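# Place the phone inside its case

## Task

Get the phone seated in its case so that it stays there on its own with nothing from the robot holding it; afterwards open the gripper and pull the arm away.

## Robot and tools

Robot: two six-joint arms, left_arm and right_arm, each ending in a parallel gripper. Four cameras give 504x504 images: cam_high, cam_low, cam_left_wrist, cam_right_wrist, returned in that order. Approximate pinhole intrinsics with radial distortion come with the session if you want to project pixels.

Frame: a single scene frame shared by both arms. Its origin sits on the table surface midway between the arms, +z is up, +x reaches out across the table, and left_arm is mounted on the +y side. The names left and right do not refer to sides of an image. Gripper positions are in metres with orientation as a wxyz quaternion; the printed position may be somewhat wrong, more so at long reach. A gripper's fingers point along its own +z and close along its own y. The reported point lies between the pads, roughly 1 cm back from the fingertips.

Joint order in every row and every per-joint list: waist, shoulder, elbow, wrist pitch, wrist yaw, wrist roll. Stated ranges (rad): waist -2.618 to 3.054, shoulder 0.000 to 3.142, elbow 0.000 to 3.142, wrist pitch -1.571 to 1.571, wrist yaw -1.571 to 1.571, wrist roll -2.094 to 2.094. Real ends may differ by up to 0.036 rad.

Row format (used by both execute_actions and move): one flat list of 14 numbers, each between -1 and 1, covering both arms even if one stays still: left_arm's six joint values then its grip value, then right_arm's six joint values then its grip value. Joint values are scaled offsets, not angles: 1.0 equals 1.202 rad for the waist, 1.258 shoulder, 1.238 elbow, 2.073 wrist pitch, 2.022 for wrist yaw and for wrist roll. The grip value is absolute: +1 fully open, -1 fully closed.

execute_actions(actions): a list of up to 15 actions; each action is a table of up to 15 rows, one row per control step of 1/30 s, so an action spans 15 steps (0.5 s) and a short table repeats its final row. Offsets in every row are from the joint angles at the start of that action, not from the previous row; for a call's first action that means the angles in this scene's latest reported state. An empty list just returns state and images. If any joint is asked to go more than 0.036 rad outward beyond its range, that action is rejected for both arms; if the first action fails this or anything is malformed, the entire call is rejected and nothing moves. Requests past a real end are clipped there, and the result may say "joint sent to its limit" (its absence proves nothing).

move(target, speed, blocking): target is one 14-number row; its offsets are measured from the Joint positions in the most recent result showing them, not from wherever the arm is when the move begins. Grip values are applied immediately. All joints follow synchronized paths, so the gripper usually travels on a curve, and there is no avoidance of objects or the other arm. speed in rad/s (0.01 to 2, default 0.5) applies to whichever joint has the longest way to go; paths last between 0.5 and 10 s and are cut off at 10 s. blocking=false returns after 0.5 s while motion continues; until a result shows it finished, further rows and moves are rejected, so call wait or stop. The extra "move:" line reports the ending (done, off_target, moving, held, fault), limits=held or limits=none, and each arm's joint farthest from target. After a hold is released an arm may move much faster than speed. An arm already pressing may relax at the start; to keep the same press, send the offsets from its Joint positions to its Joint targets.

wait(seconds): 0 to 10; arms keep their last command; a running move carries on. stop(): brakes a running move, needing some room if fast; fingers keep moving. zoom_image(camera, region): region is [x0, y0, x1, y1] in pixels, top-left origin, at most 504 by 504. finished_scene(scene): pass the current scene's number; irreversible, and only do it when the phone stays in the case after release.

Motion details: each step, joint targets are capped ahead of measured angles by 0.202 (waist), 0.258 (shoulder), 0.238 (elbow), 0.573 (wrist pitch), 0.522 (yaw and roll) rad, and scaled back if they would put the gripper over 70 mm from where it is. Big displacements therefore take several actions, and an unfinished motion may need to be commanded again. Friction can leave a joint about 0.031 rad short, and smaller commands may not move it.

Results: a state line with each gripper's position and quaternion; grip_measured per arm; Joint positions (six angles in rad plus opening in metres, 0.093 fully open to 0.000 closed) and Joint velocities; Joint targets (what joints are currently driven toward); joint torques (offset, scaled and noisy); step readings for action calls, with HELD marking steps where an arm was held back; "joint command not followed" when the clearance check altered targets; FAULT lines; MOTOR HOT at 75 °C. At 90 °C the arm stops for 10 s; at 100 °C it goes limp and falls.

Gripping: pads meet near grip -0.94; each millimetre of object width adds about 0.0208; each gripper's reading may be offset by up to 0.02. On a rigid flat object the reading settles at most about 0.21 below the width value, and the opening in metres may read up to 12 mm under the true width. Commanding further below presses harder, up to roughly 50 to 62 N per pad. Keep sending the same closing number to keep a hold.

Avoid: knocking or placing rigid items off the table, dropping or slamming things, pushing hard, and the arms striking or pressing each other. Loose objects may occasionally get a small push. The simulation keeps running while you compose replies, with the robot holding its last command.

Each tool is called after "Call:" by a JSON object that holds its "api" and its "payload".

## Session

I'll start by looking at the current state of the scene.

Call:
{"api": "execute_actions", "payload": {"actions": []}}

Scene clock: 0.00 s.
left_arm: end_effector_position=(+0.1358, +0.5653, +0.3271) grip_measured=+0.981 end_effector_quat_wxyz=(+0.526, -0.011, +0.831, +0.183) | right_arm: end_effector_position=(+0.5176, -0.2695, +0.2927) grip_measured=+0.986 end_effector_quat_wxyz=(+0.473, -0.608, +0.601, -0.214)
Joint names: [waist, shoulder, elbow, wrist pitch, wrist yaw, wrist roll]
Joint positions: left_arm=[ 1.603  1.501  1.6   -1.327  1.156  1.52   0.092] | right_arm=[-0.346  1.674  1.562 -0.428 -0.462 -1.476  0.093]
Joint velocities: left_arm=[-0.022 -0.002  0.002 -0.037  0.081 -0.051 -0.001] | right_arm=[-0.007  0.002 -0.002 -0.022 -0.022 -0.037  0.   ]
Joint torques (N m, as the arm reports them, + toward a larger angle): no reading
Joint targets: left_arm=[1.603 1.501 1.600 -1.327 1.156 1.520] | right_arm=[-0.346 1.674 1.562 -0.428 -0.462 -1.476]

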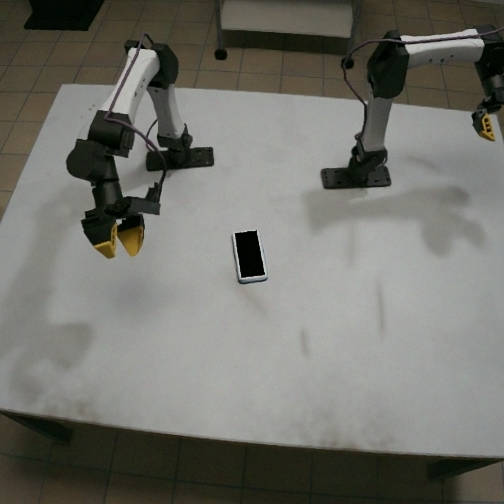

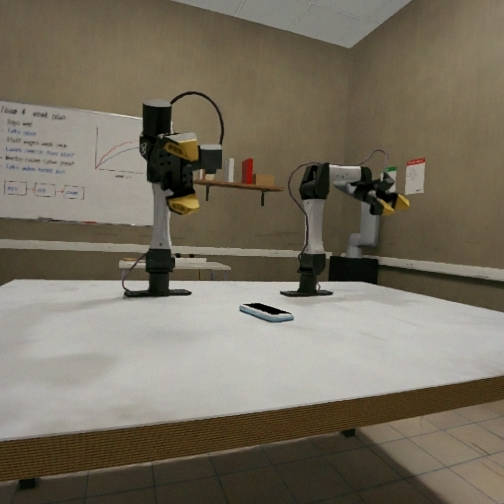

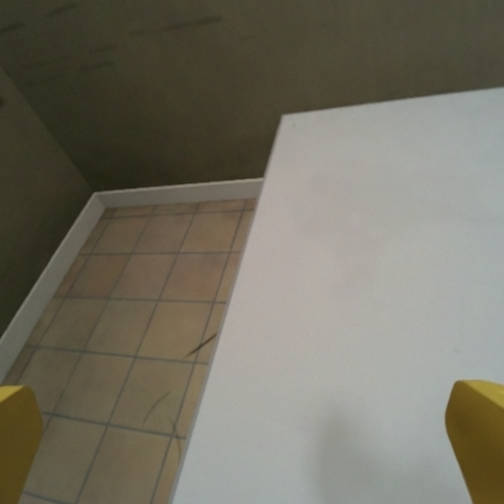

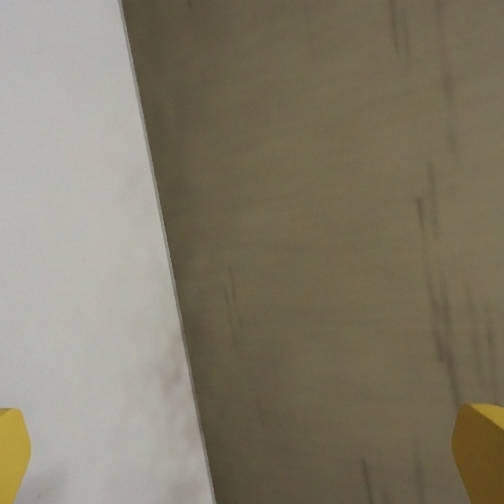

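Call:
{"api": "zoom_image", "payload": {"camera": "cam_high", "region": [210, 215, 290, 295]}}

Call:
{"api": "zoom_image", "payload": {"camera": "cam_low", "region": [225, 280, 315, 340]}}

Region (210, 215, 290, 295) of cam_high's 504x504 image, scaled by 6.300, with more detail than that image has.

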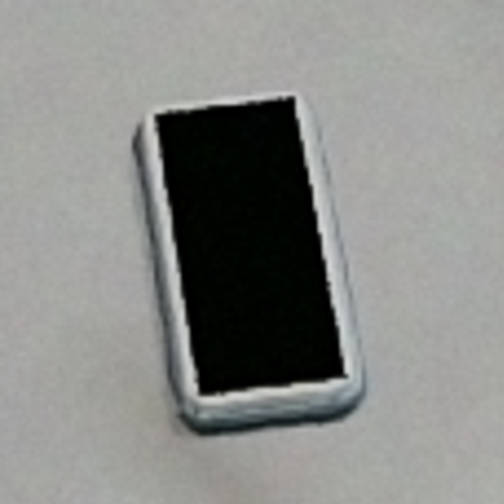

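Region (225, 280, 315, 340) of cam_low's 504x504 image, scaled by 5.600, with more detail than that image has.

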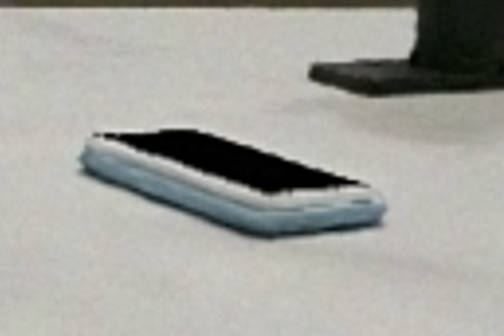

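Call:
{"api": "move", "payload": {"target": [-1.0, 0.1, 0.0, -0.04, -0.572, -0.752, 1, 0.696, 0.081, 0.048, -0.477, 0.228, 0.73, 1], "speed": 1.0}}

Scene clock: 3.67 s.
left_arm: end_effector_position=(+0.3082, +0.4243, +0.1962) grip_measured=+0.981 end_effector_quat_wxyz=(+0.083, -0.277, +0.957, +0.021) | right_arm: end_effector_position=(+0.2716, -0.0648, +0.1503) grip_measured=+0.986 end_effector_quat_wxyz=(+0.001, -0.336, +0.942, +0.005)
Joint names: [waist, shoulder, elbow, wrist pitch, wrist yaw, wrist roll]
Joint positions: left_arm=[ 0.407  1.608  1.6   -1.392  0.008  0.011  0.092] | right_arm=[ 0.486  1.754  1.592 -1.404 -0.01  -0.012  0.093]
Joint velocities: left_arm=[-0.007  0.002 -0.027 -0.081 -0.11   0.022 -0.001] | right_arm=[-0.012 -0.027 -0.002 -0.022  0.081 -0.007  0.   ]
Joint torques (N m, as the arm reports them, + toward a larger angle): left_arm=[-0.79 -5.12  7.37  0.53 -0.08 -0.13] | right_arm=[ 0.19 -5.39  9.67  0.23  0.21  0.24]
Joint targets: left_arm=[0.401 1.627 1.600 -1.410 -0.001 -0.001] | right_arm=[0.490 1.776 1.621 -1.417 -0.001 -0.001]
move: off_target (right_arm); limits=none; left_arm: farthest joint: the shoulder, 0.018 radians from its target (0.126 radians at the start); right_arm: farthest joint: the elbow, 0.029 radians from its target (0.060 radians at the start)

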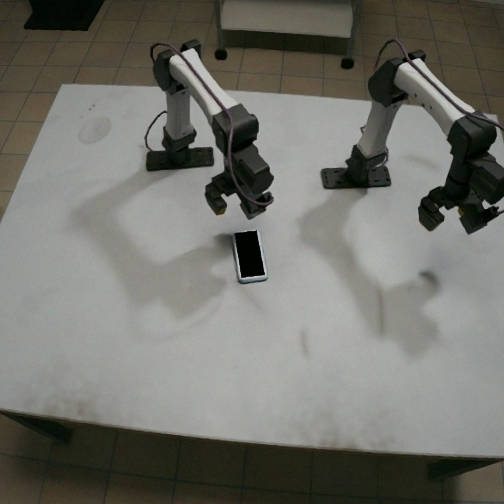

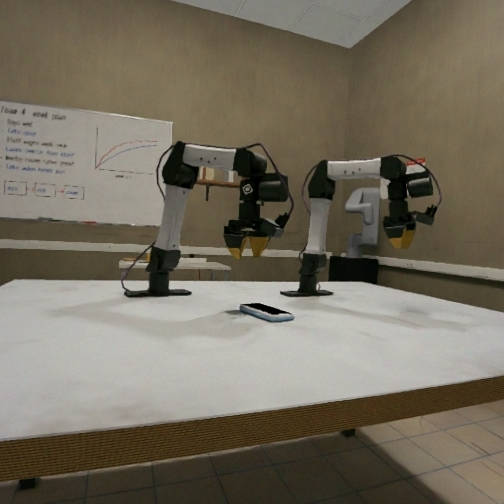

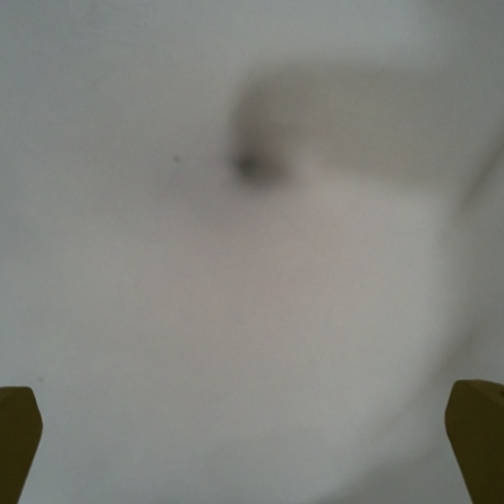

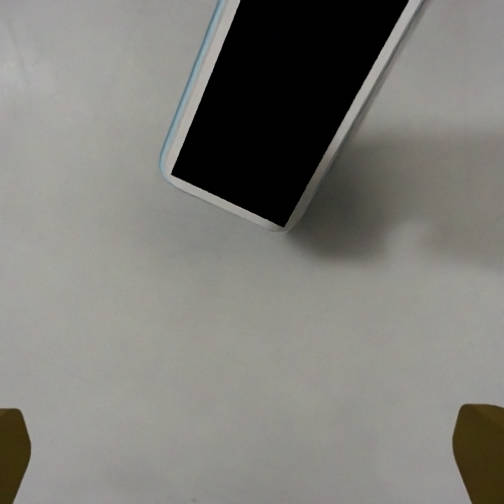

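Call:
{"api": "zoom_image", "payload": {"camera": "cam_right_wrist", "region": [140, 0, 440, 250]}}

Call:
{"api": "zoom_image", "payload": {"camera": "cam_right_wrist", "region": [0, 380, 504, 504]}}

Region (140, 0, 440, 250) of cam_right_wrist's 504x504 image, scaled by 1.680, with more detail than that image has.

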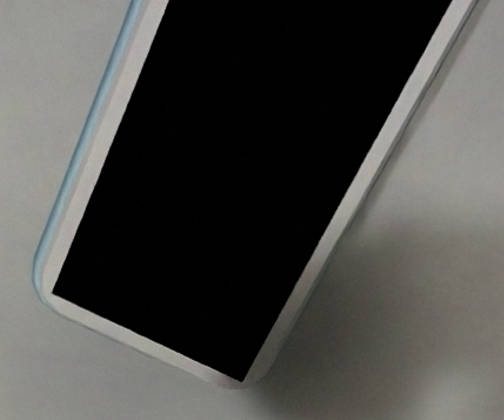

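Region (0, 380, 504, 504) of cam_right_wrist's 504x504 image, scaled by 1.000; it fills the top 124 rows of this view, and the rest is white.

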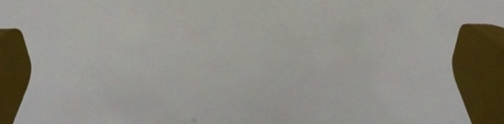

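Call:
{"api": "move", "payload": {"target": [0, 0, 0, 0, 0, 0, 1, -0.083, 0.382, 0.387, 0.0, 0.01, 0.183, 1], "speed": 0.6}}

Scene clock: 7.23 s.
left_arm: end_effector_position=(+0.3082, +0.4244, +0.1962) grip_measured=+0.981 end_effector_quat_wxyz=(+0.082, -0.278, +0.957, +0.021) | right_arm: end_effector_position=(+0.3805, -0.0321, +0.0946) grip_measured=+0.986 end_effector_quat_wxyz=(-0.006, -0.116, +0.993, -0.005)
Joint names: [waist, shoulder, elbow, wrist pitch, wrist yaw, wrist roll]
Joint positions: left_arm=[ 0.407  1.608  1.6   -1.392  0.007  0.01   0.092] | right_arm=[ 0.392  2.223  2.037 -1.401  0.004  0.347  0.093]
Joint velocities: left_arm=[-0.007 -0.002 -0.002 -0.051 -0.007 -0.066  0.001] | right_arm=[ 0.012 -0.022  0.012  0.007  0.007  0.022 -0.   ]
Joint torques (N m, as the arm reports them, + toward a larger angle): left_arm=[-0.27 -6.42  7.35  0.71  0.03  0.02] | right_arm=[-0.91 -9.51 10.01  0.28  0.24  0.23]
Joint targets: left_arm=[0.407 1.608 1.600 -1.392 0.008 0.011] | right_arm=[0.386 2.235 2.072 -1.404 0.011 0.358]
move: off_target (right_arm); limits=none; left_arm: farthest joint: the wrist yaw, 0.001 radians from its target (0.001 radians at the start); right_arm: farthest joint: the elbow, 0.034 radians from its target (0.479 radians at the start)

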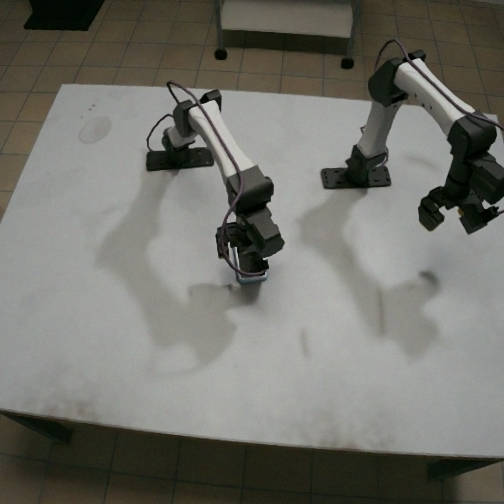

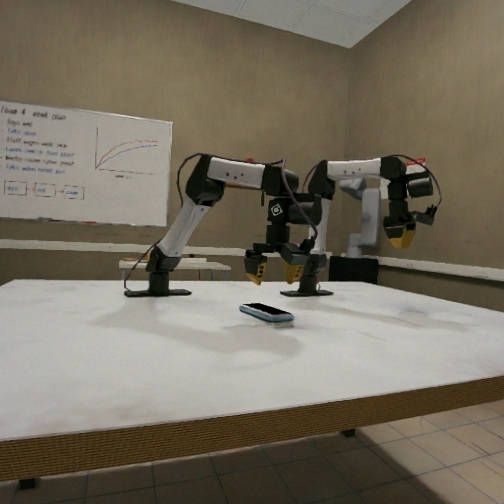

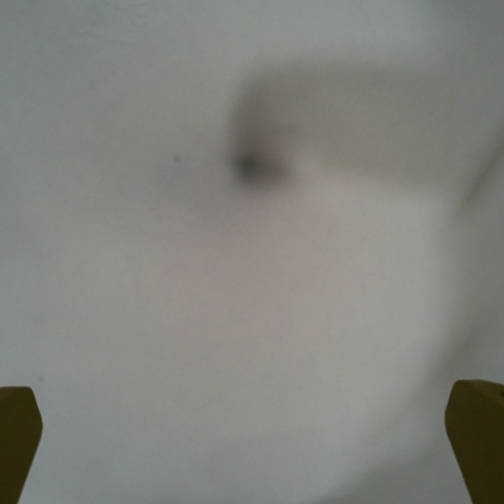

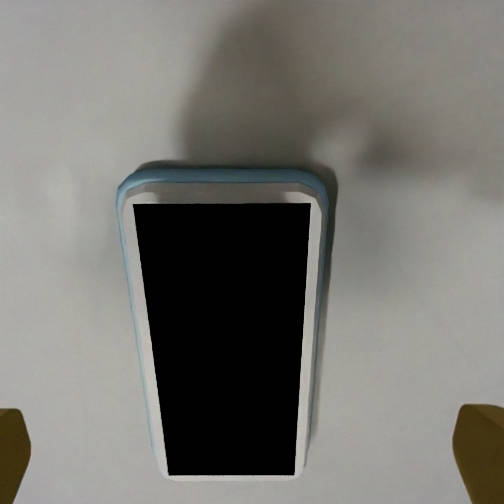

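Call:
{"api": "zoom_image", "payload": {"camera": "cam_right_wrist", "region": [100, 150, 360, 330]}}

Call:
{"api": "zoom_image", "payload": {"camera": "cam_right_wrist", "region": [120, 380, 340, 504]}}

Region (100, 150, 360, 330) of cam_right_wrist's 504x504 image, scaled by 1.938, with more detail than that image has; it fills the top 349 rows of this view, and the rest is white.

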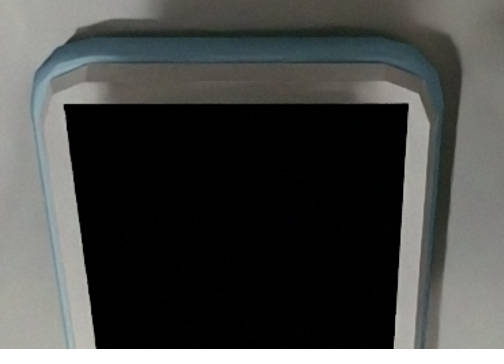

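Region (120, 380, 340, 504) of cam_right_wrist's 504x504 image, scaled by 2.291, with more detail than that image has; it fills the top 284 rows of this view, and the rest is white.

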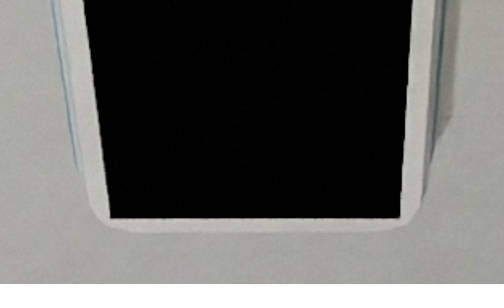

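Call:
{"api": "move", "payload": {"target": [0, 0, 0, 0, 0, 0, 1, 0.0, 0.064, -0.068, 0.087, 0.0, 0.0, -0.11], "speed": 0.3}}

Scene clock: 11.37 s.
left_arm: end_effector_position=(+0.3082, +0.4244, +0.1962) grip_measured=+0.981 end_effector_quat_wxyz=(+0.082, -0.278, +0.957, +0.021) | right_arm: end_effector_position=(+0.4000, -0.0192, +0.0505) grip_measured=-0.107 end_effector_quat_wxyz=(+0.012, -0.116, +0.993, +0.004)
Joint names: [waist, shoulder, elbow, wrist pitch, wrist yaw, wrist roll]
Joint positions: left_arm=[ 0.407  1.608  1.6   -1.392  0.007  0.01   0.092] | right_arm=[ 0.392  2.292  1.976 -1.231  0.004  0.347  0.04 ]
Joint velocities: left_arm=[-0.002  0.022  0.002  0.051  0.007  0.051  0.001] | right_arm=[-0.002 -0.002 -0.002 -0.007  0.066  0.022 -0.001]
Joint torques (N m, as the arm reports them, + toward a larger angle): left_arm=[-0.26 -6.42  7.38  0.72  0.02  0.01] | right_arm=[-0.27 -9.97  5.23  0.49  0.15  0.1 ]
Joint targets: left_arm=[0.407 1.608 1.600 -1.392 0.007 0.010] | right_arm=[0.392 2.304 1.953 -1.221 0.004 0.347]
move: off_target (right_arm); limits=none; left_arm: farthest joint: the waist, 0.000 radians from its target (0.000 radians at the start); right_arm: farthest joint: the elbow, 0.024 radians from its target (0.085 radians at the start)

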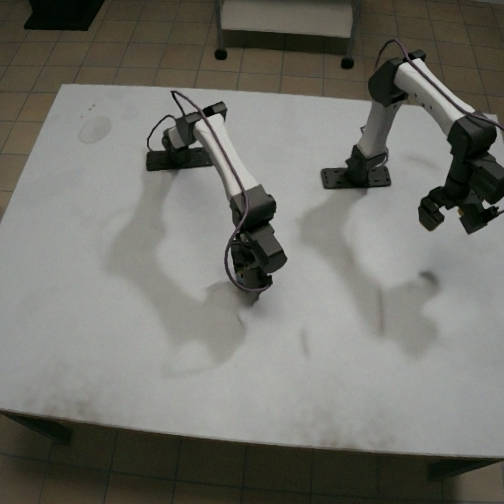

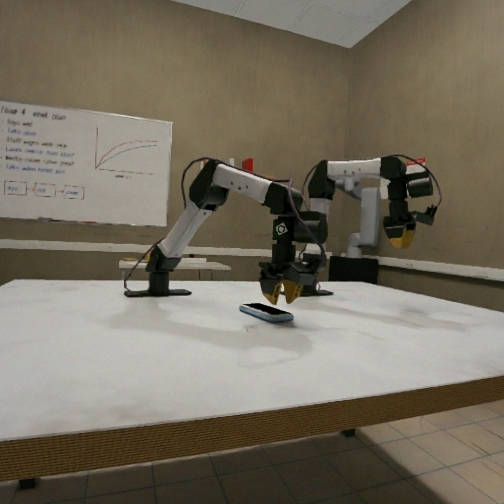

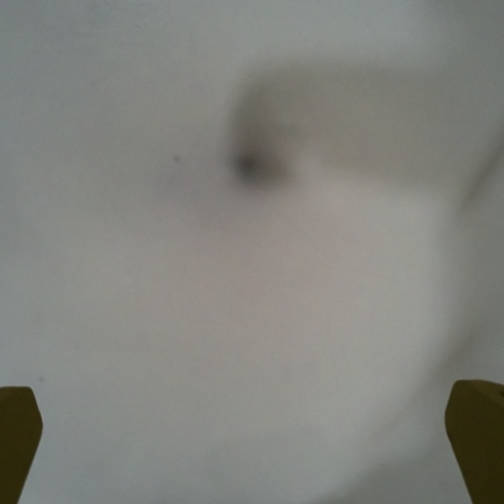

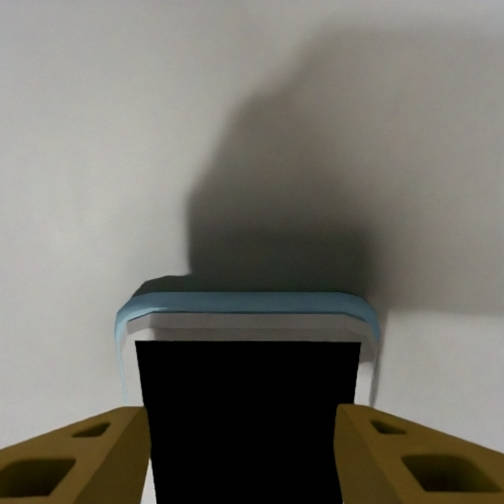

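Call:
{"api": "move", "payload": {"target": [0, 0, 0, 0, 0, 0, 1, 0.0, 0.046, -0.106, 0.034, 0.0, 0.0, -0.11], "speed": 0.1}}

Scene clock: 13.53 s.
left_arm: end_effector_position=(+0.3082, +0.4244, +0.1962) grip_measured=+0.981 end_effector_quat_wxyz=(+0.082, -0.278, +0.957, +0.021) | right_arm: end_effector_position=(+0.3919, -0.0246, +0.0245) grip_measured=-0.107 end_effector_quat_wxyz=(-0.008, -0.116, +0.993, -0.006)
Joint names: [waist, shoulder, elbow, wrist pitch, wrist yaw, wrist roll]
Joint positions: left_arm=[ 0.407  1.608  1.6   -1.392  0.007  0.01   0.092] | right_arm=[ 0.392  2.311  1.905 -1.184  0.004  0.347  0.04 ]
Joint velocities: left_arm=[ 0.002 -0.027  0.002  0.022 -0.066  0.022  0.   ] | right_arm=[ 0.002 -0.022 -0.002  0.007  0.007  0.007 -0.   ]
Joint torques (N m, as the arm reports them, + toward a larger angle): left_arm=[-0.27 -6.39  7.41  0.71  0.    0.01] | right_arm=[-0.26 -8.17  1.97  0.54  0.15  0.11]
Joint targets: left_arm=[0.407 1.608 1.600 -1.392 0.007 0.010] | right_arm=[0.392 2.350 1.845 -1.160 0.004 0.347]
move: off_target (right_arm); limits=none; left_arm: farthest joint: the waist, 0.000 radians from its target (0.000 radians at the start); right_arm: farthest joint: the elbow, 0.060 radians from its target (0.132 radians at the start)

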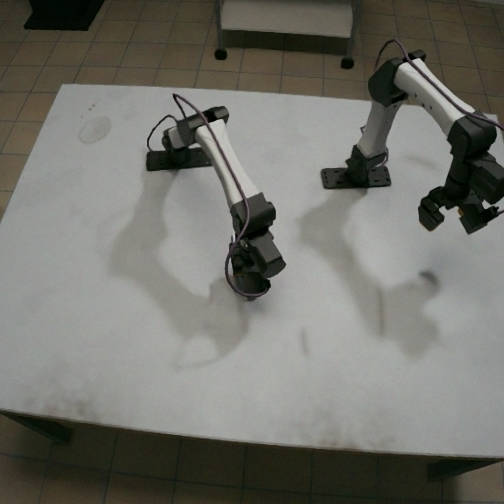

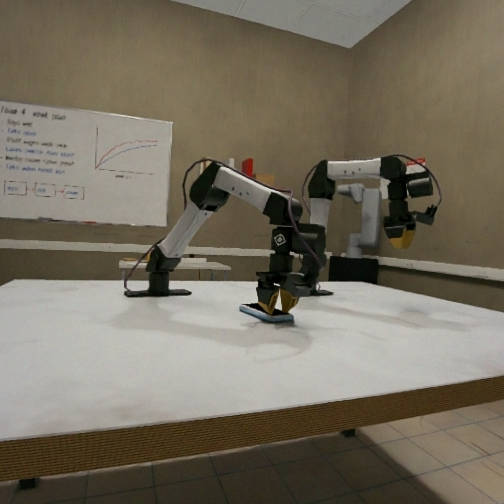

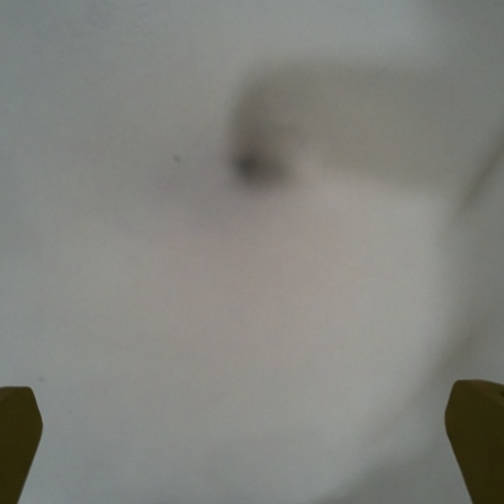

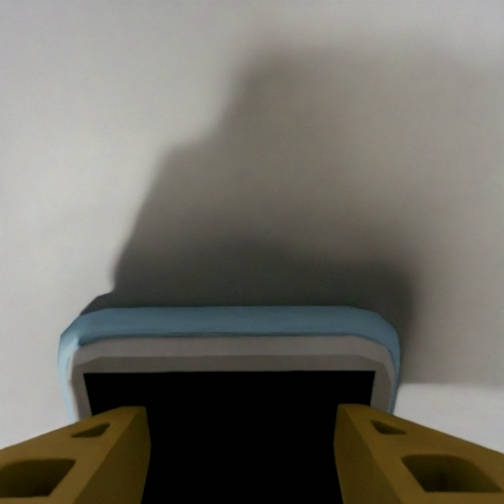

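Call:
{"api": "execute_actions", "payload": {"actions": [[[0,0,0,0,0,0,1,0,0.031,-0.048,0.012,0,0,-0.11],[0,0,0,0,0,0,1,0,0.033,-0.048,0.012,0,0,-0.11],[0,0,0,0,0,0,1,0,0.035,-0.048,0.012,0,0,-0.11],[0,0,0,0,0,0,1,0,0.037,-0.049,0.012,0,0,-0.11],[0,0,0,0,0,0,1,0,0.039,-0.049,0.012,0,0,-0.11],[0,0,0,0,0,0,1,0,0.041,-0.049,0.013,0,0,-0.11],[0,0,0,0,0,0,1,0,0.043,-0.050,0.013,0,0,-0.11],[0,0,0,0,0,0,1,0,0.045,-0.050,0.013,0,0,-0.11],[0,0,0,0,0,0,1,0,0.047,-0.050,0.013,0,0,-0.11],[0,0,0,0,0,0,1,0,0.049,-0.051,0.014,0,0,-0.11],[0,0,0,0,0,0,1,0,0.051,-0.051,0.014,0,0,-0.11],[0,0,0,0,0,0,1,0,0.053,-0.051,0.014,0,0,-0.11],[0,0,0,0,0,0,1,0,0.055,-0.052,0.014,0,0,-0.11],[0,0,0,0,0,0,1,0,0.057,-0.052,0.015,0,0,-0.11],[0,0,0,0,0,0,1,0,0.059,-0.052,0.015,0,0,-0.11]],[[0,0,0,0,0,0,1,0,0.059,-0.052,0.015,0,0,-0.11],[0,0,0,0,0,0,1,0,0.061,-0.052,0.015,0,0,-0.11],[0,0,0,0,0,0,1,0,0.063,-0.053,0.015,0,0,-0.11],[0,0,0,0,0,0,1,0,0.065,-0.053,0.015,0,0,-0.11],[0,0,0,0,0,0,1,0,0.067,-0.054,0.016,0,0,-0.11],[0,0,0,0,0,0,1,0,0.069,-0.054,0.016,0,0,-0.11],[0,0,0,0,0,0,1,0,0.071,-0.055,0.016,0,0,-0.11],[0,0,0,0,0,0,1,0,0.073,-0.055,0.017,0,0,-0.11],[0,0,0,0,0,0,1,0,0.075,-0.056,0.017,0,0,-0.11],[0,0,0,0,0,0,1,0,0.077,-0.056,0.017,0,0,-0.11],[0,0,0,0,0,0,1,0,0.079,-0.057,0.018,0,0,-0.11],[0,0,0,0,0,0,1,0,0.081,-0.058,0.018,0,0,-0.11],[0,0,0,0,0,0,1,0,0.083,-0.059,0.019,0,0,-0.11],[0,0,0,0,0,0,1,0,0.085,-0.060,0.019,0,0,-0.11],[0,0,0,0,0,0,1,0,0.087,-0.060,0.020,0,0,-0.11]]]}}

Scene clock: 15.03 s.
left_arm: end_effector_position=(+0.3082, +0.4244, +0.1962) grip_measured=+0.981 end_effector_quat_wxyz=(+0.082, -0.278, +0.957, +0.021) | right_arm: end_effector_position=(+0.3915, -0.0247, +0.0195) grip_measured=-0.107 end_effector_quat_wxyz=(-0.011, -0.116, +0.993, -0.008)
Joint names: [waist, shoulder, elbow, wrist pitch, wrist yaw, wrist roll]
Joint positions: left_arm=[ 0.407  1.608  1.6   -1.392  0.007  0.01   0.092] | right_arm=[ 0.392  2.321  1.902 -1.179  0.003  0.347  0.04 ]
Joint velocities: left_arm=[-0.002 -0.007 -0.027  0.007 -0.081 -0.081 -0.   ] | right_arm=[-0.012 -0.007  0.007 -0.022  0.037  0.007  0.   ]
Joint torques (N m, as the arm reports them, + toward a larger angle): left_arm=[-0.31 -6.33  7.3   0.73 -0.01 -0.01] | right_arm=[-0.31 -4.19  0.88  0.66  0.14  0.11]
Joint targets: left_arm=[0.407 1.608 1.600 -1.392 0.007 0.010] | right_arm=[0.392 2.420 1.830 -1.143 0.004 0.347]
Step readings (joint positions; steps 1 to 15: 1st action; 16 to 30: 2nd action):
0: left_arm=[0.407 1.608 1.600 -1.392 0.007 0.010] | right_arm=[0.392 2.311 1.905 -1.184 0.004 0.347]
1: left_arm=[0.407 1.608 1.600 -1.392 0.007 0.010] | right_arm=[0.392 2.311 1.905 -1.184 0.004 0.347]
2: left_arm=[0.407 1.608 1.600 -1.392 0.007 0.010] | right_arm=[0.392 2.311 1.905 -1.184 0.004 0.347]
4: left_arm=[0.407 1.608 1.600 -1.392 0.007 0.010] | right_arm=[0.392 2.311 1.905 -1.184 0.004 0.347]
8: left_arm=[0.407 1.608 1.600 -1.392 0.007 0.010] | right_arm=[0.392 2.311 1.905 -1.184 0.004 0.347]
15: left_arm=[0.407 1.608 1.600 -1.392 0.007 0.010] | right_arm=[0.392 2.311 1.905 -1.184 0.004 0.347]
16: left_arm=[0.407 1.608 1.600 -1.392 0.007 0.010] | right_arm=[0.392 2.311 1.905 -1.184 0.004 0.347]
17: left_arm=[0.407 1.608 1.600 -1.392 0.007 0.010] | right_arm=[0.392 2.311 1.905 -1.184 0.004 0.347]
19: left_arm=[0.407 1.608 1.600 -1.392 0.007 0.010] | right_arm=[0.392 2.311 1.905 -1.184 0.004 0.347]
23: left_arm=[0.407 1.608 1.600 -1.392 0.007 0.010] | right_arm=[0.392 2.316 1.904 -1.182 0.004 0.347]
30: Joint positions above

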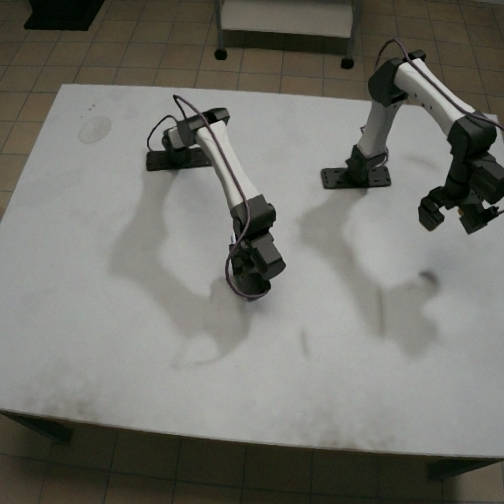

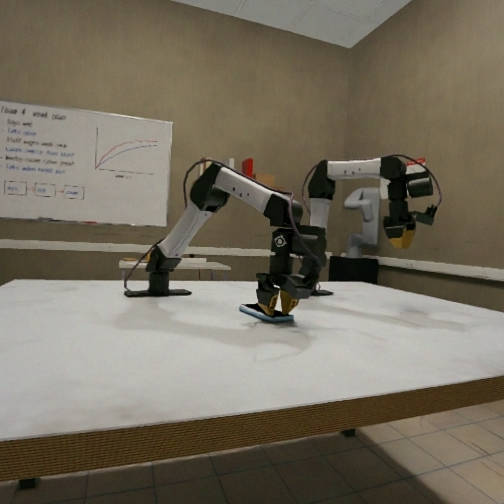

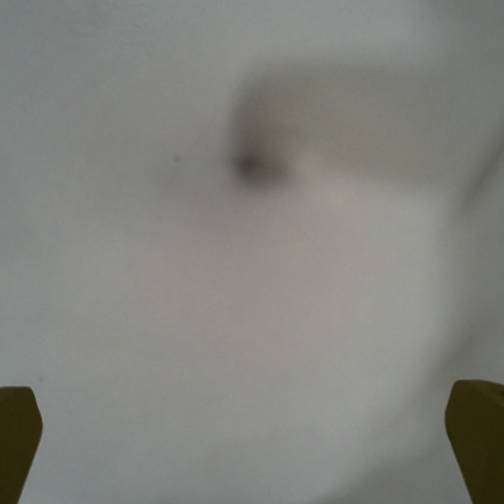

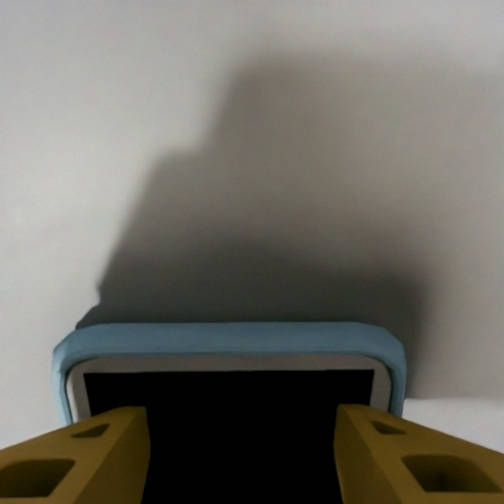

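Call:
{"api": "zoom_image", "payload": {"camera": "cam_low", "region": [225, 280, 315, 340]}}

Call:
{"api": "zoom_image", "payload": {"camera": "cam_right_wrist", "region": [30, 300, 450, 450]}}

Region (225, 280, 315, 340) of cam_low's 504x504 image, scaled by 5.600, with more detail than that image has.

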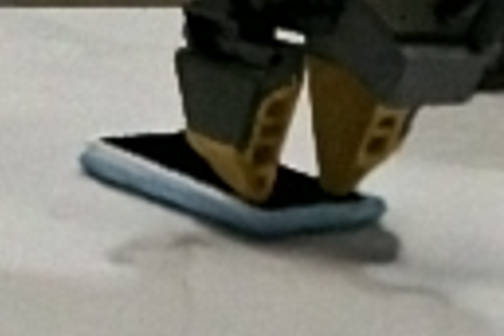

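Region (30, 300, 450, 450) of cam_right_wrist's 504x504 image, scaled by 1.200, with more detail than that image has; it fills the top 180 rows of this view, and the rest is white.

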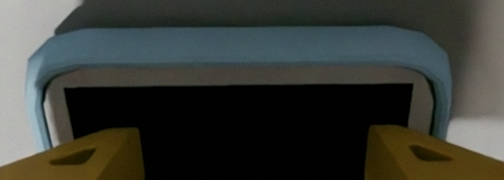

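Call:
{"api": "execute_actions", "payload": {"actions": [[[0,0,0,0,0,0,1,0,0.07,-0.052,0.015,0,0,-0.11],[0,0,0,0,0,0,1,0,0.058,-0.044,0.013,0,0,-0.11],[0,0,0,0,0,0,1,0,0.046,-0.036,0.011,0,0,-0.11],[0,0,0,0,0,0,1,0,0.034,-0.028,0.009,0,0,-0.11],[0,0,0,0,0,0,1,0,0.022,-0.02,0.007,0,0,-0.11],[0,0,0,0,0,0,1,0,0.01,-0.013,0.005,0,0,-0.11],[0,0,0,0,0,0,1,0,0.0,-0.007,0.003,0,0,-0.11],[0,0,0,0,0,0,1,0,-0.01,-0.003,0.001,0,0,-0.11],[0,0,0,0,0,0,1,0,-0.02,0,0,0,0,-0.11],[0,0,0,0,0,0,1,0,-0.029,0,0,0,0,-0.11],[0,0,0,0,0,0,1,0,-0.037,0,0,0,0,-0.11],[0,0,0,0,0,0,1,0,-0.044,0,0,0,0,-0.11],[0,0,0,0,0,0,1,0,-0.05,0,0,0,0,-0.11],[0,0,0,0,0,0,1,0,-0.056,0,0,0,0,-0.11],[0,0,0,0,0,0,1,0,-0.06,0,0,0,0,-0.11]]]}}

Call:
{"api": "execute_actions", "payload": {"actions": []}}

Scene clock: 15.93 s.
left_arm: end_effector_position=(+0.3082, +0.4244, +0.1962) grip_measured=+0.981 end_effector_quat_wxyz=(+0.082, -0.278, +0.957, +0.021) | right_arm: end_effector_position=(+0.3940, -0.0231, +0.0332) grip_measured=-0.107 end_effector_quat_wxyz=(+0.003, -0.116, +0.993, -0.000)
Joint names: [waist, shoulder, elbow, wrist pitch, wrist yaw, wrist roll]
Joint positions: left_arm=[ 0.407  1.608  1.6   -1.392  0.007  0.01   0.092] | right_arm=[ 0.392  2.289  1.902 -1.178  0.003  0.347  0.04 ]
Joint velocities: left_arm=[-0.017  0.002 -0.002 -0.022 -0.037 -0.022  0.   ] | right_arm=[ 0.002 -0.256 -0.012  0.051  0.007  0.037  0.   ]
Joint torques (N m, as the arm reports them, + toward a larger angle): left_arm=[-0.3  -6.41  7.31  0.72  0.    0.  ] | right_arm=[ -0.27 -12.7    7.14   0.34   0.15   0.11]
Joint targets: left_arm=[0.407 1.608 1.600 -1.392 0.007 0.010] | right_arm=[0.392 2.245 1.902 -1.179 0.003 0.347]
Step readings (joint positions):
0: left_arm=[0.407 1.608 1.600 -1.392 0.007 0.010] | right_arm=[0.392 2.321 1.902 -1.179 0.003 0.347]
1: left_arm=[0.407 1.608 1.600 -1.392 0.007 0.010] | right_arm=[0.392 2.321 1.902 -1.179 0.003 0.347]
2: left_arm=[0.407 1.608 1.600 -1.392 0.007 0.010] | right_arm=[0.392 2.321 1.902 -1.179 0.003 0.347]
4: left_arm=[0.407 1.608 1.600 -1.392 0.007 0.010] | right_arm=[0.392 2.319 1.902 -1.179 0.003 0.347]
8: left_arm=[0.407 1.608 1.600 -1.392 0.007 0.010] | right_arm=[0.392 2.315 1.902 -1.179 0.003 0.347]
15: Joint positions above

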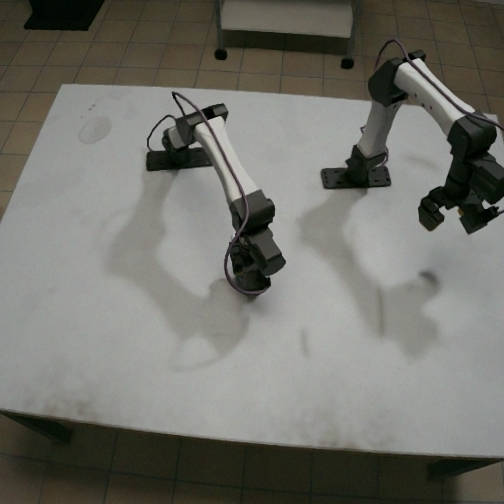

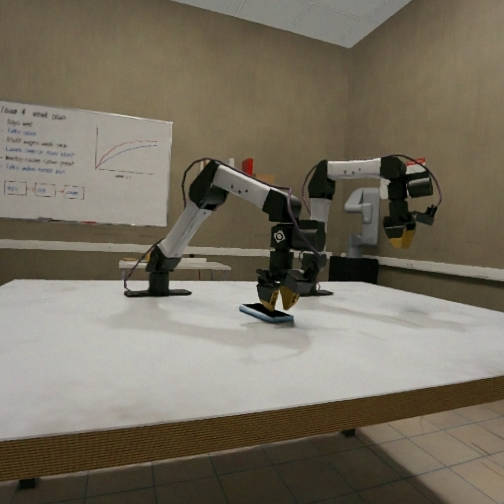

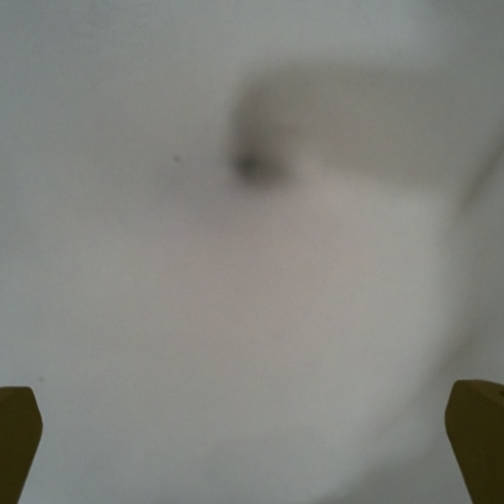

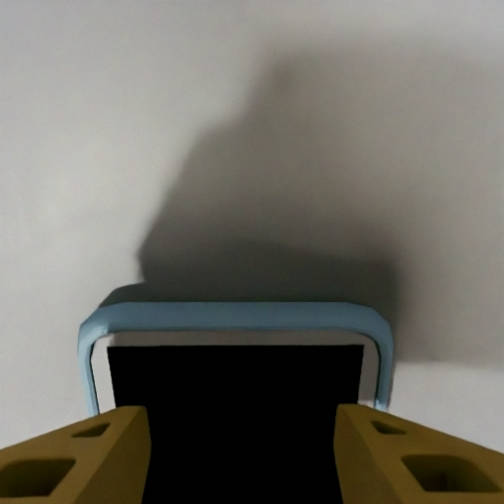

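Scene clock: 15.93 s.
left_arm: end_effector_position=(+0.3082, +0.4244, +0.1962) grip_measured=+0.981 end_effector_quat_wxyz=(+0.082, -0.278, +0.957, +0.021) | right_arm: end_effector_position=(+0.3940, -0.0231, +0.0332) grip_measured=-0.107 end_effector_quat_wxyz=(+0.003, -0.116, +0.993, -0.000)
Joint names: [waist, shoulder, elbow, wrist pitch, wrist yaw, wrist roll]
Joint positions: left_arm=[ 0.407  1.608  1.6   -1.392  0.007  0.01   0.092] | right_arm=[ 0.392  2.289  1.902 -1.178  0.003  0.347  0.04 ]
Joint velocities: left_arm=[-0.017  0.002 -0.002 -0.022 -0.037 -0.022  0.   ] | right_arm=[ 0.002 -0.256 -0.012  0.051  0.007  0.037  0.   ]
Joint torques (N m, as the arm reports them, + toward a larger angle): left_arm=[-0.3  -6.41  7.31  0.72  0.    0.  ] | right_arm=[ -0.27 -12.7    7.14   0.34   0.15   0.11]
Joint targets: left_arm=[0.407 1.608 1.600 -1.392 0.007 0.010] | right_arm=[0.392 2.245 1.902 -1.179 0.003 0.347]

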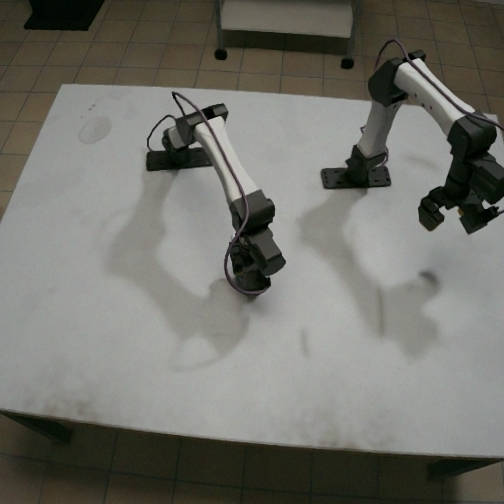

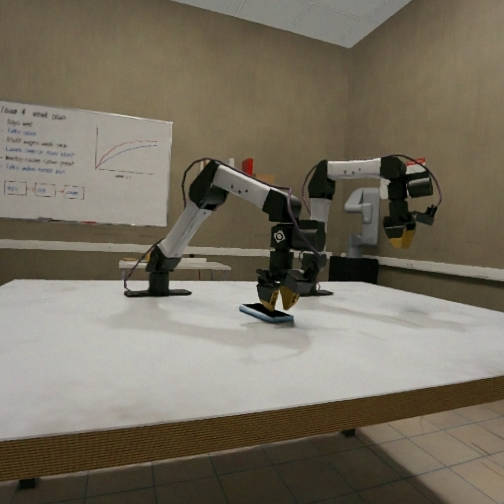

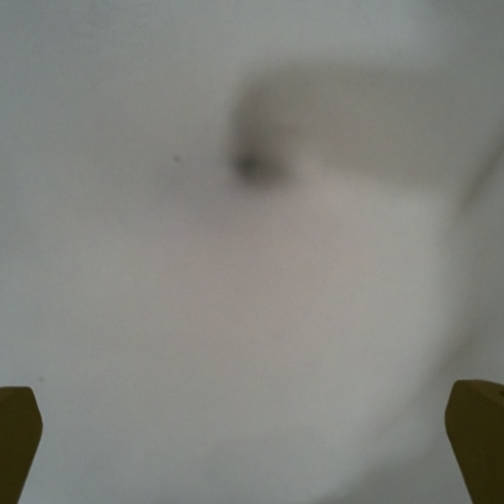

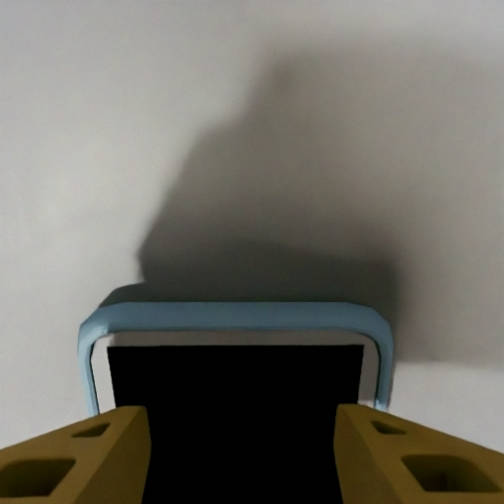

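Call:
{"api": "move", "payload": {"target": [0, 0, 0, 0, 0, 0, 1, 0.094, -0.319, -0.45, 0.077, 0.0, 0.06, -0.11], "speed": 0.7}}

Scene clock: 17.67 s.
left_arm: end_effector_position=(+0.3082, +0.4244, +0.1962) grip_measured=+0.981 end_effector_quat_wxyz=(+0.082, -0.278, +0.957, +0.021) | right_arm: end_effector_position=(+0.2930, -0.0451, +0.0463) grip_measured=-0.107 end_effector_quat_wxyz=(+0.003, -0.114, +0.994, -0.000)
Joint names: [waist, shoulder, elbow, wrist pitch, wrist yaw, wrist roll]
Joint positions: left_arm=[ 0.407  1.608  1.6   -1.392  0.007  0.01   0.092] | right_arm=[ 0.498  1.909  1.372 -1.029  0.003  0.458  0.04 ]
Joint velocities: left_arm=[-0.002 -0.007 -0.032 -0.007  0.007 -0.007  0.   ] | right_arm=[ 0.012  0.002  0.007 -0.051  0.037 -0.037 -0.   ]
Joint torques (N m, as the arm reports them, + toward a larger angle): left_arm=[-0.23 -6.4   7.38  0.73  0.02 -0.01] | right_arm=[ 0.47 -9.38  4.59  0.45  0.16  0.22]
Joint targets: left_arm=[0.407 1.608 1.600 -1.392 0.007 0.010] | right_arm=[0.505 1.887 1.345 -1.019 0.003 0.469]
move: off_target (right_arm); limits=none; left_arm: farthest joint: the waist, 0.000 radians from its target (0.000 radians at the start); right_arm: farthest joint: the elbow, 0.027 radians from its target (0.557 radians at the start)

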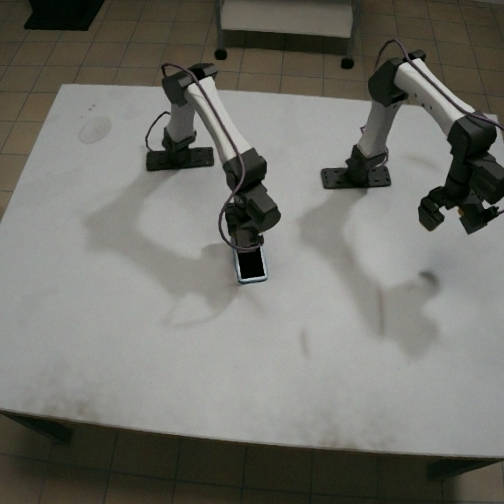

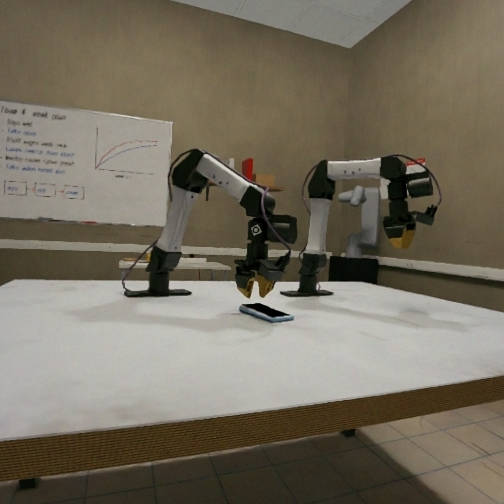

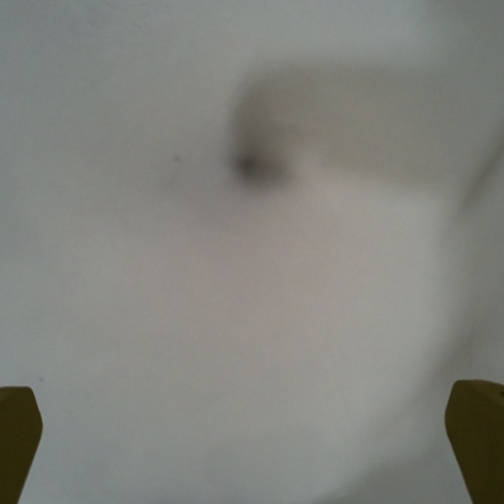

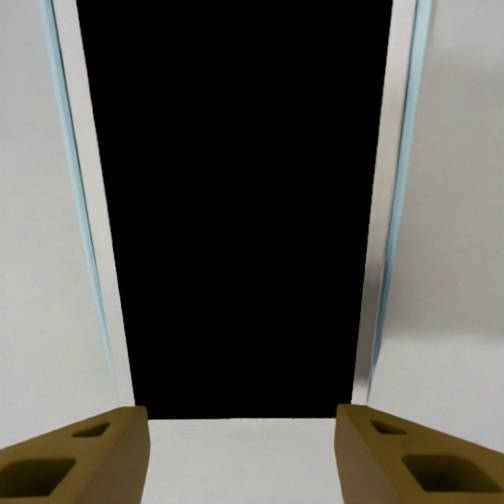

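Call:
{"api": "execute_actions", "payload": {"actions": [[[0,0,0,0,0,0,1,0,-0.008,-0.022,0.005,0,0,-0.11],[0,0,0,0,0,0,1,0,0.002,-0.022,0.005,0,0,-0.11],[0,0,0,0,0,0,1,0,0.011,-0.023,0.006,0,0,-0.11],[0,0,0,0,0,0,1,0,0.015,-0.025,0.008,0,0,-0.11],[0,0,0,0,0,0,1,0,0.017,-0.028,0.011,0,0,-0.11],[0,0,0,0,0,0,1,0,0.019,-0.031,0.014,0,0,-0.11],[0,0,0,0,0,0,1,0,0.021,-0.034,0.017,0,0,-0.11],[0,0,0,0,0,0,1,0,0.023,-0.037,0.02,0,0,-0.11],[0,0,0,0,0,0,1,0,0.025,-0.04,0.023,0,0,-0.11],[0,0,0,0,0,0,1,0,0.027,-0.043,0.026,0,0,-0.11],[0,0,0,0,0,0,1,0,0.029,-0.046,0.028,0,0,-0.11],[0,0,0,0,0,0,1,0,0.031,-0.049,0.031,0,0,-0.11],[0,0,0,0,0,0,1,0,0.033,-0.052,0.033,0,0,-0.11],[0,0,0,0,0,0,1,0,0.034,-0.054,0.035,0,0,-0.11],[0,0,0,0,0,0,1,0,0.035,-0.056,0.036,0,0,-0.11]],[[0,0,0,0,0,0,1,0,0.02,-0.028,0.012,0,0,-0.11],[0,0,0,0,0,0,1,0,0.021,-0.029,0.013,0,0,-0.11],[0,0,0,0,0,0,1,0,0.022,-0.03,0.014,0,0,-0.11],[0,0,0,0,0,0,1,0,0.024,-0.031,0.015,0,0,-0.11],[0,0,0,0,0,0,1,0,0.026,-0.032,0.016,0,0,-0.11],[0,0,0,0,0,0,1,0,0.028,-0.033,0.017,0,0,-0.11],[0,0,0,0,0,0,1,0,0.030,-0.034,0.017,0,0,-0.11],[0,0,0,0,0,0,1,0,0.032,-0.035,0.018,0,0,-0.11],[0,0,0,0,0,0,1,0,0.034,-0.036,0.018,0,0,-0.11],[0,0,0,0,0,0,1,0,0.036,-0.037,0.018,0,0,-0.11],[0,0,0,0,0,0,1,0,0.038,-0.039,0.019,0,0,-0.11],[0,0,0,0,0,0,1,0,0.041,-0.040,0.019,0,0,-0.11],[0,0,0,0,0,0,1,0,0.043,-0.041,0.019,0,0,-0.11],[0,0,0,0,0,0,1,0,0.046,-0.043,0.02,0,0,-0.11],[0,0,0,0,0,0,1,0,0.048,-0.044,0.02,0,0,-0.11]],[[0,0,0,0,0,0,1,0,0.042,-0.039,0.014,0,0,-0.11],[0,0,0,0,0,0,1,0,0.045,-0.041,0.014,0,0,-0.11],[0,0,0,0,0,0,1,0,0.048,-0.042,0.015,0,0,-0.11],[0,0,0,0,0,0,1,0,0.051,-0.044,0.015,0,0,-0.11],[0,0,0,0,0,0,1,0,0.054,-0.046,0.016,0,0,-0.11],[0,0,0,0,0,0,1,0,0.057,-0.047,0.016,0,0,-0.11],[0,0,0,0,0,0,1,0,0.060,-0.049,0.017,0,0,-0.11],[0,0,0,0,0,0,1,0,0.063,-0.051,0.017,0,0,-0.11],[0,0,0,0,0,0,1,0,0.066,-0.052,0.018,0,0,-0.11],[0,0,0,0,0,0,1,0,0.069,-0.054,0.018,0,0,-0.11],[0,0,0,0,0,0,1,0,0.072,-0.056,0.019,0,0,-0.11],[0,0,0,0,0,0,1,0,0.074,-0.058,0.020,0,0,-0.11],[0,0,0,0,0,0,1,0,0.076,-0.059,0.021,0,0,-0.11],[0,0,0,0,0,0,1,0,0.078,-0.061,0.022,0,0,-0.11],[0,0,0,0,0,0,1,0,0.080,-0.062,0.022,0,0,-0.11]]]}}

Scene clock: 19.80 s.
left_arm: end_effector_position=(+0.3082, +0.4244, +0.1962) grip_measured=+0.981 end_effector_quat_wxyz=(+0.082, -0.278, +0.957, +0.021) | right_arm: end_effector_position=(+0.2896, -0.0477, +0.0187) grip_measured=-0.107 end_effector_quat_wxyz=(-0.011, -0.114, +0.993, -0.008)
Joint names: [waist, shoulder, elbow, wrist pitch, wrist yaw, wrist roll]
Joint positions: left_arm=[ 0.407  1.608  1.6   -1.392  0.007  0.01   0.092] | right_arm=[ 0.498  1.957  1.323 -0.964  0.002  0.458  0.04 ]
Joint velocities: left_arm=[ 0.007 -0.002  0.012 -0.095 -0.037  0.037 -0.002] | right_arm=[ 0.002  0.002  0.002 -0.081  0.037 -0.007  0.001]
Joint torques (N m, as the arm reports them, + toward a larger angle): left_arm=[-0.28 -6.43  7.29  0.71  0.    0.01] | right_arm=[-0.27 -2.42  0.34  0.66  0.17  0.11]
Joint targets: left_arm=[0.407 1.608 1.600 -1.392 0.007 0.010] | right_arm=[0.498 2.041 1.249 -0.927 0.003 0.458]
Step readings (joint positions; steps 1 to 15: 1st action; 16 to 30: 2nd action; 31 to 45: 3rd action):
0: left_arm=[0.407 1.608 1.600 -1.392 0.007 0.010] | right_arm=[0.498 1.909 1.372 -1.029 0.003 0.458]
1: left_arm=[0.407 1.608 1.600 -1.392 0.007 0.010] | right_arm=[0.498 1.909 1.372 -1.029 0.003 0.458]
2: left_arm=[0.407 1.608 1.600 -1.392 0.007 0.010] | right_arm=[0.498 1.909 1.372 -1.029 0.003 0.458]
4: left_arm=[0.407 1.608 1.600 -1.392 0.007 0.010] | right_arm=[0.498 1.909 1.372 -1.028 0.003 0.458]
8: left_arm=[0.407 1.608 1.600 -1.392 0.007 0.010] | right_arm=[0.498 1.909 1.367 -1.014 0.003 0.458]
15: left_arm=[0.407 1.608 1.600 -1.392 0.007 0.010] | right_arm=[0.498 1.929 1.336 -0.982 0.003 0.458]
16: left_arm=[0.407 1.608 1.600 -1.392 0.007 0.010] | right_arm=[0.498 1.932 1.332 -0.979 0.003 0.458]
17: left_arm=[0.407 1.608 1.600 -1.392 0.007 0.010] | right_arm=[0.498 1.935 1.329 -0.977 0.003 0.458]
19: left_arm=[0.407 1.608 1.600 -1.392 0.007 0.010] | right_arm=[0.498 1.937 1.326 -0.973 0.003 0.458]
23: left_arm=[0.407 1.608 1.600 -1.392 0.007 0.010] | right_arm=[0.498 1.937 1.326 -0.972 0.003 0.458]
30: left_arm=[0.407 1.608 1.600 -1.392 0.007 0.010] | right_arm=[0.498 1.941 1.326 -0.972 0.003 0.458]
31: left_arm=[0.407 1.608 1.600 -1.392 0.007 0.010] | right_arm=[0.498 1.941 1.326 -0.972 0.003 0.458]
32: left_arm=[0.407 1.608 1.600 -1.392 0.007 0.010] | right_arm=[0.498 1.941 1.326 -0.972 0.003 0.458]
34: left_arm=[0.407 1.608 1.600 -1.392 0.007 0.010] | right_arm=[0.498 1.943 1.326 -0.972 0.003 0.458]
38: left_arm=[0.407 1.608 1.600 -1.392 0.007 0.010] | right_arm=[0.498 1.947 1.326 -0.972 0.003 0.458]
45: Joint positions above

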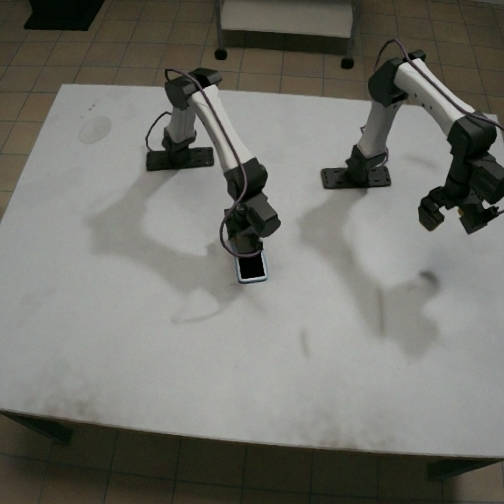

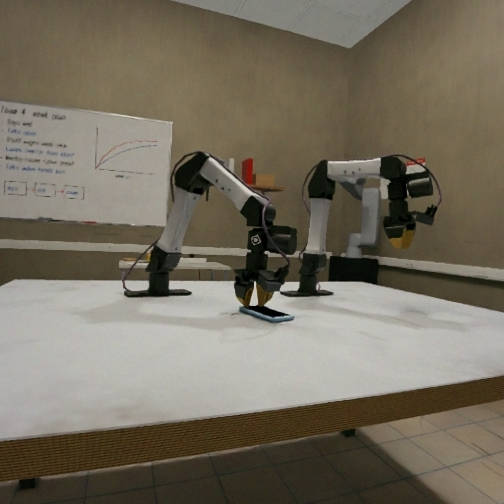

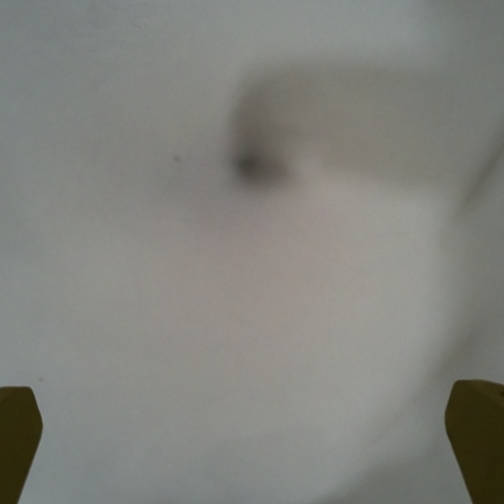

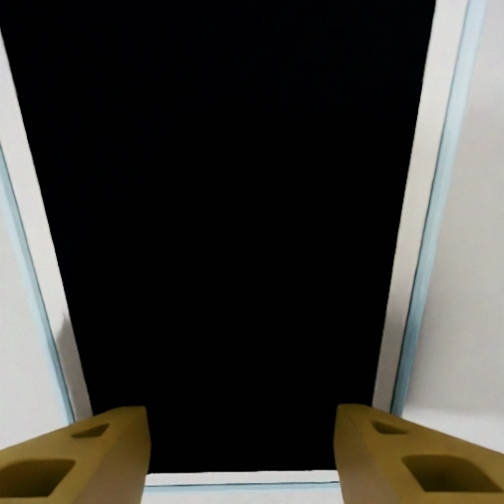

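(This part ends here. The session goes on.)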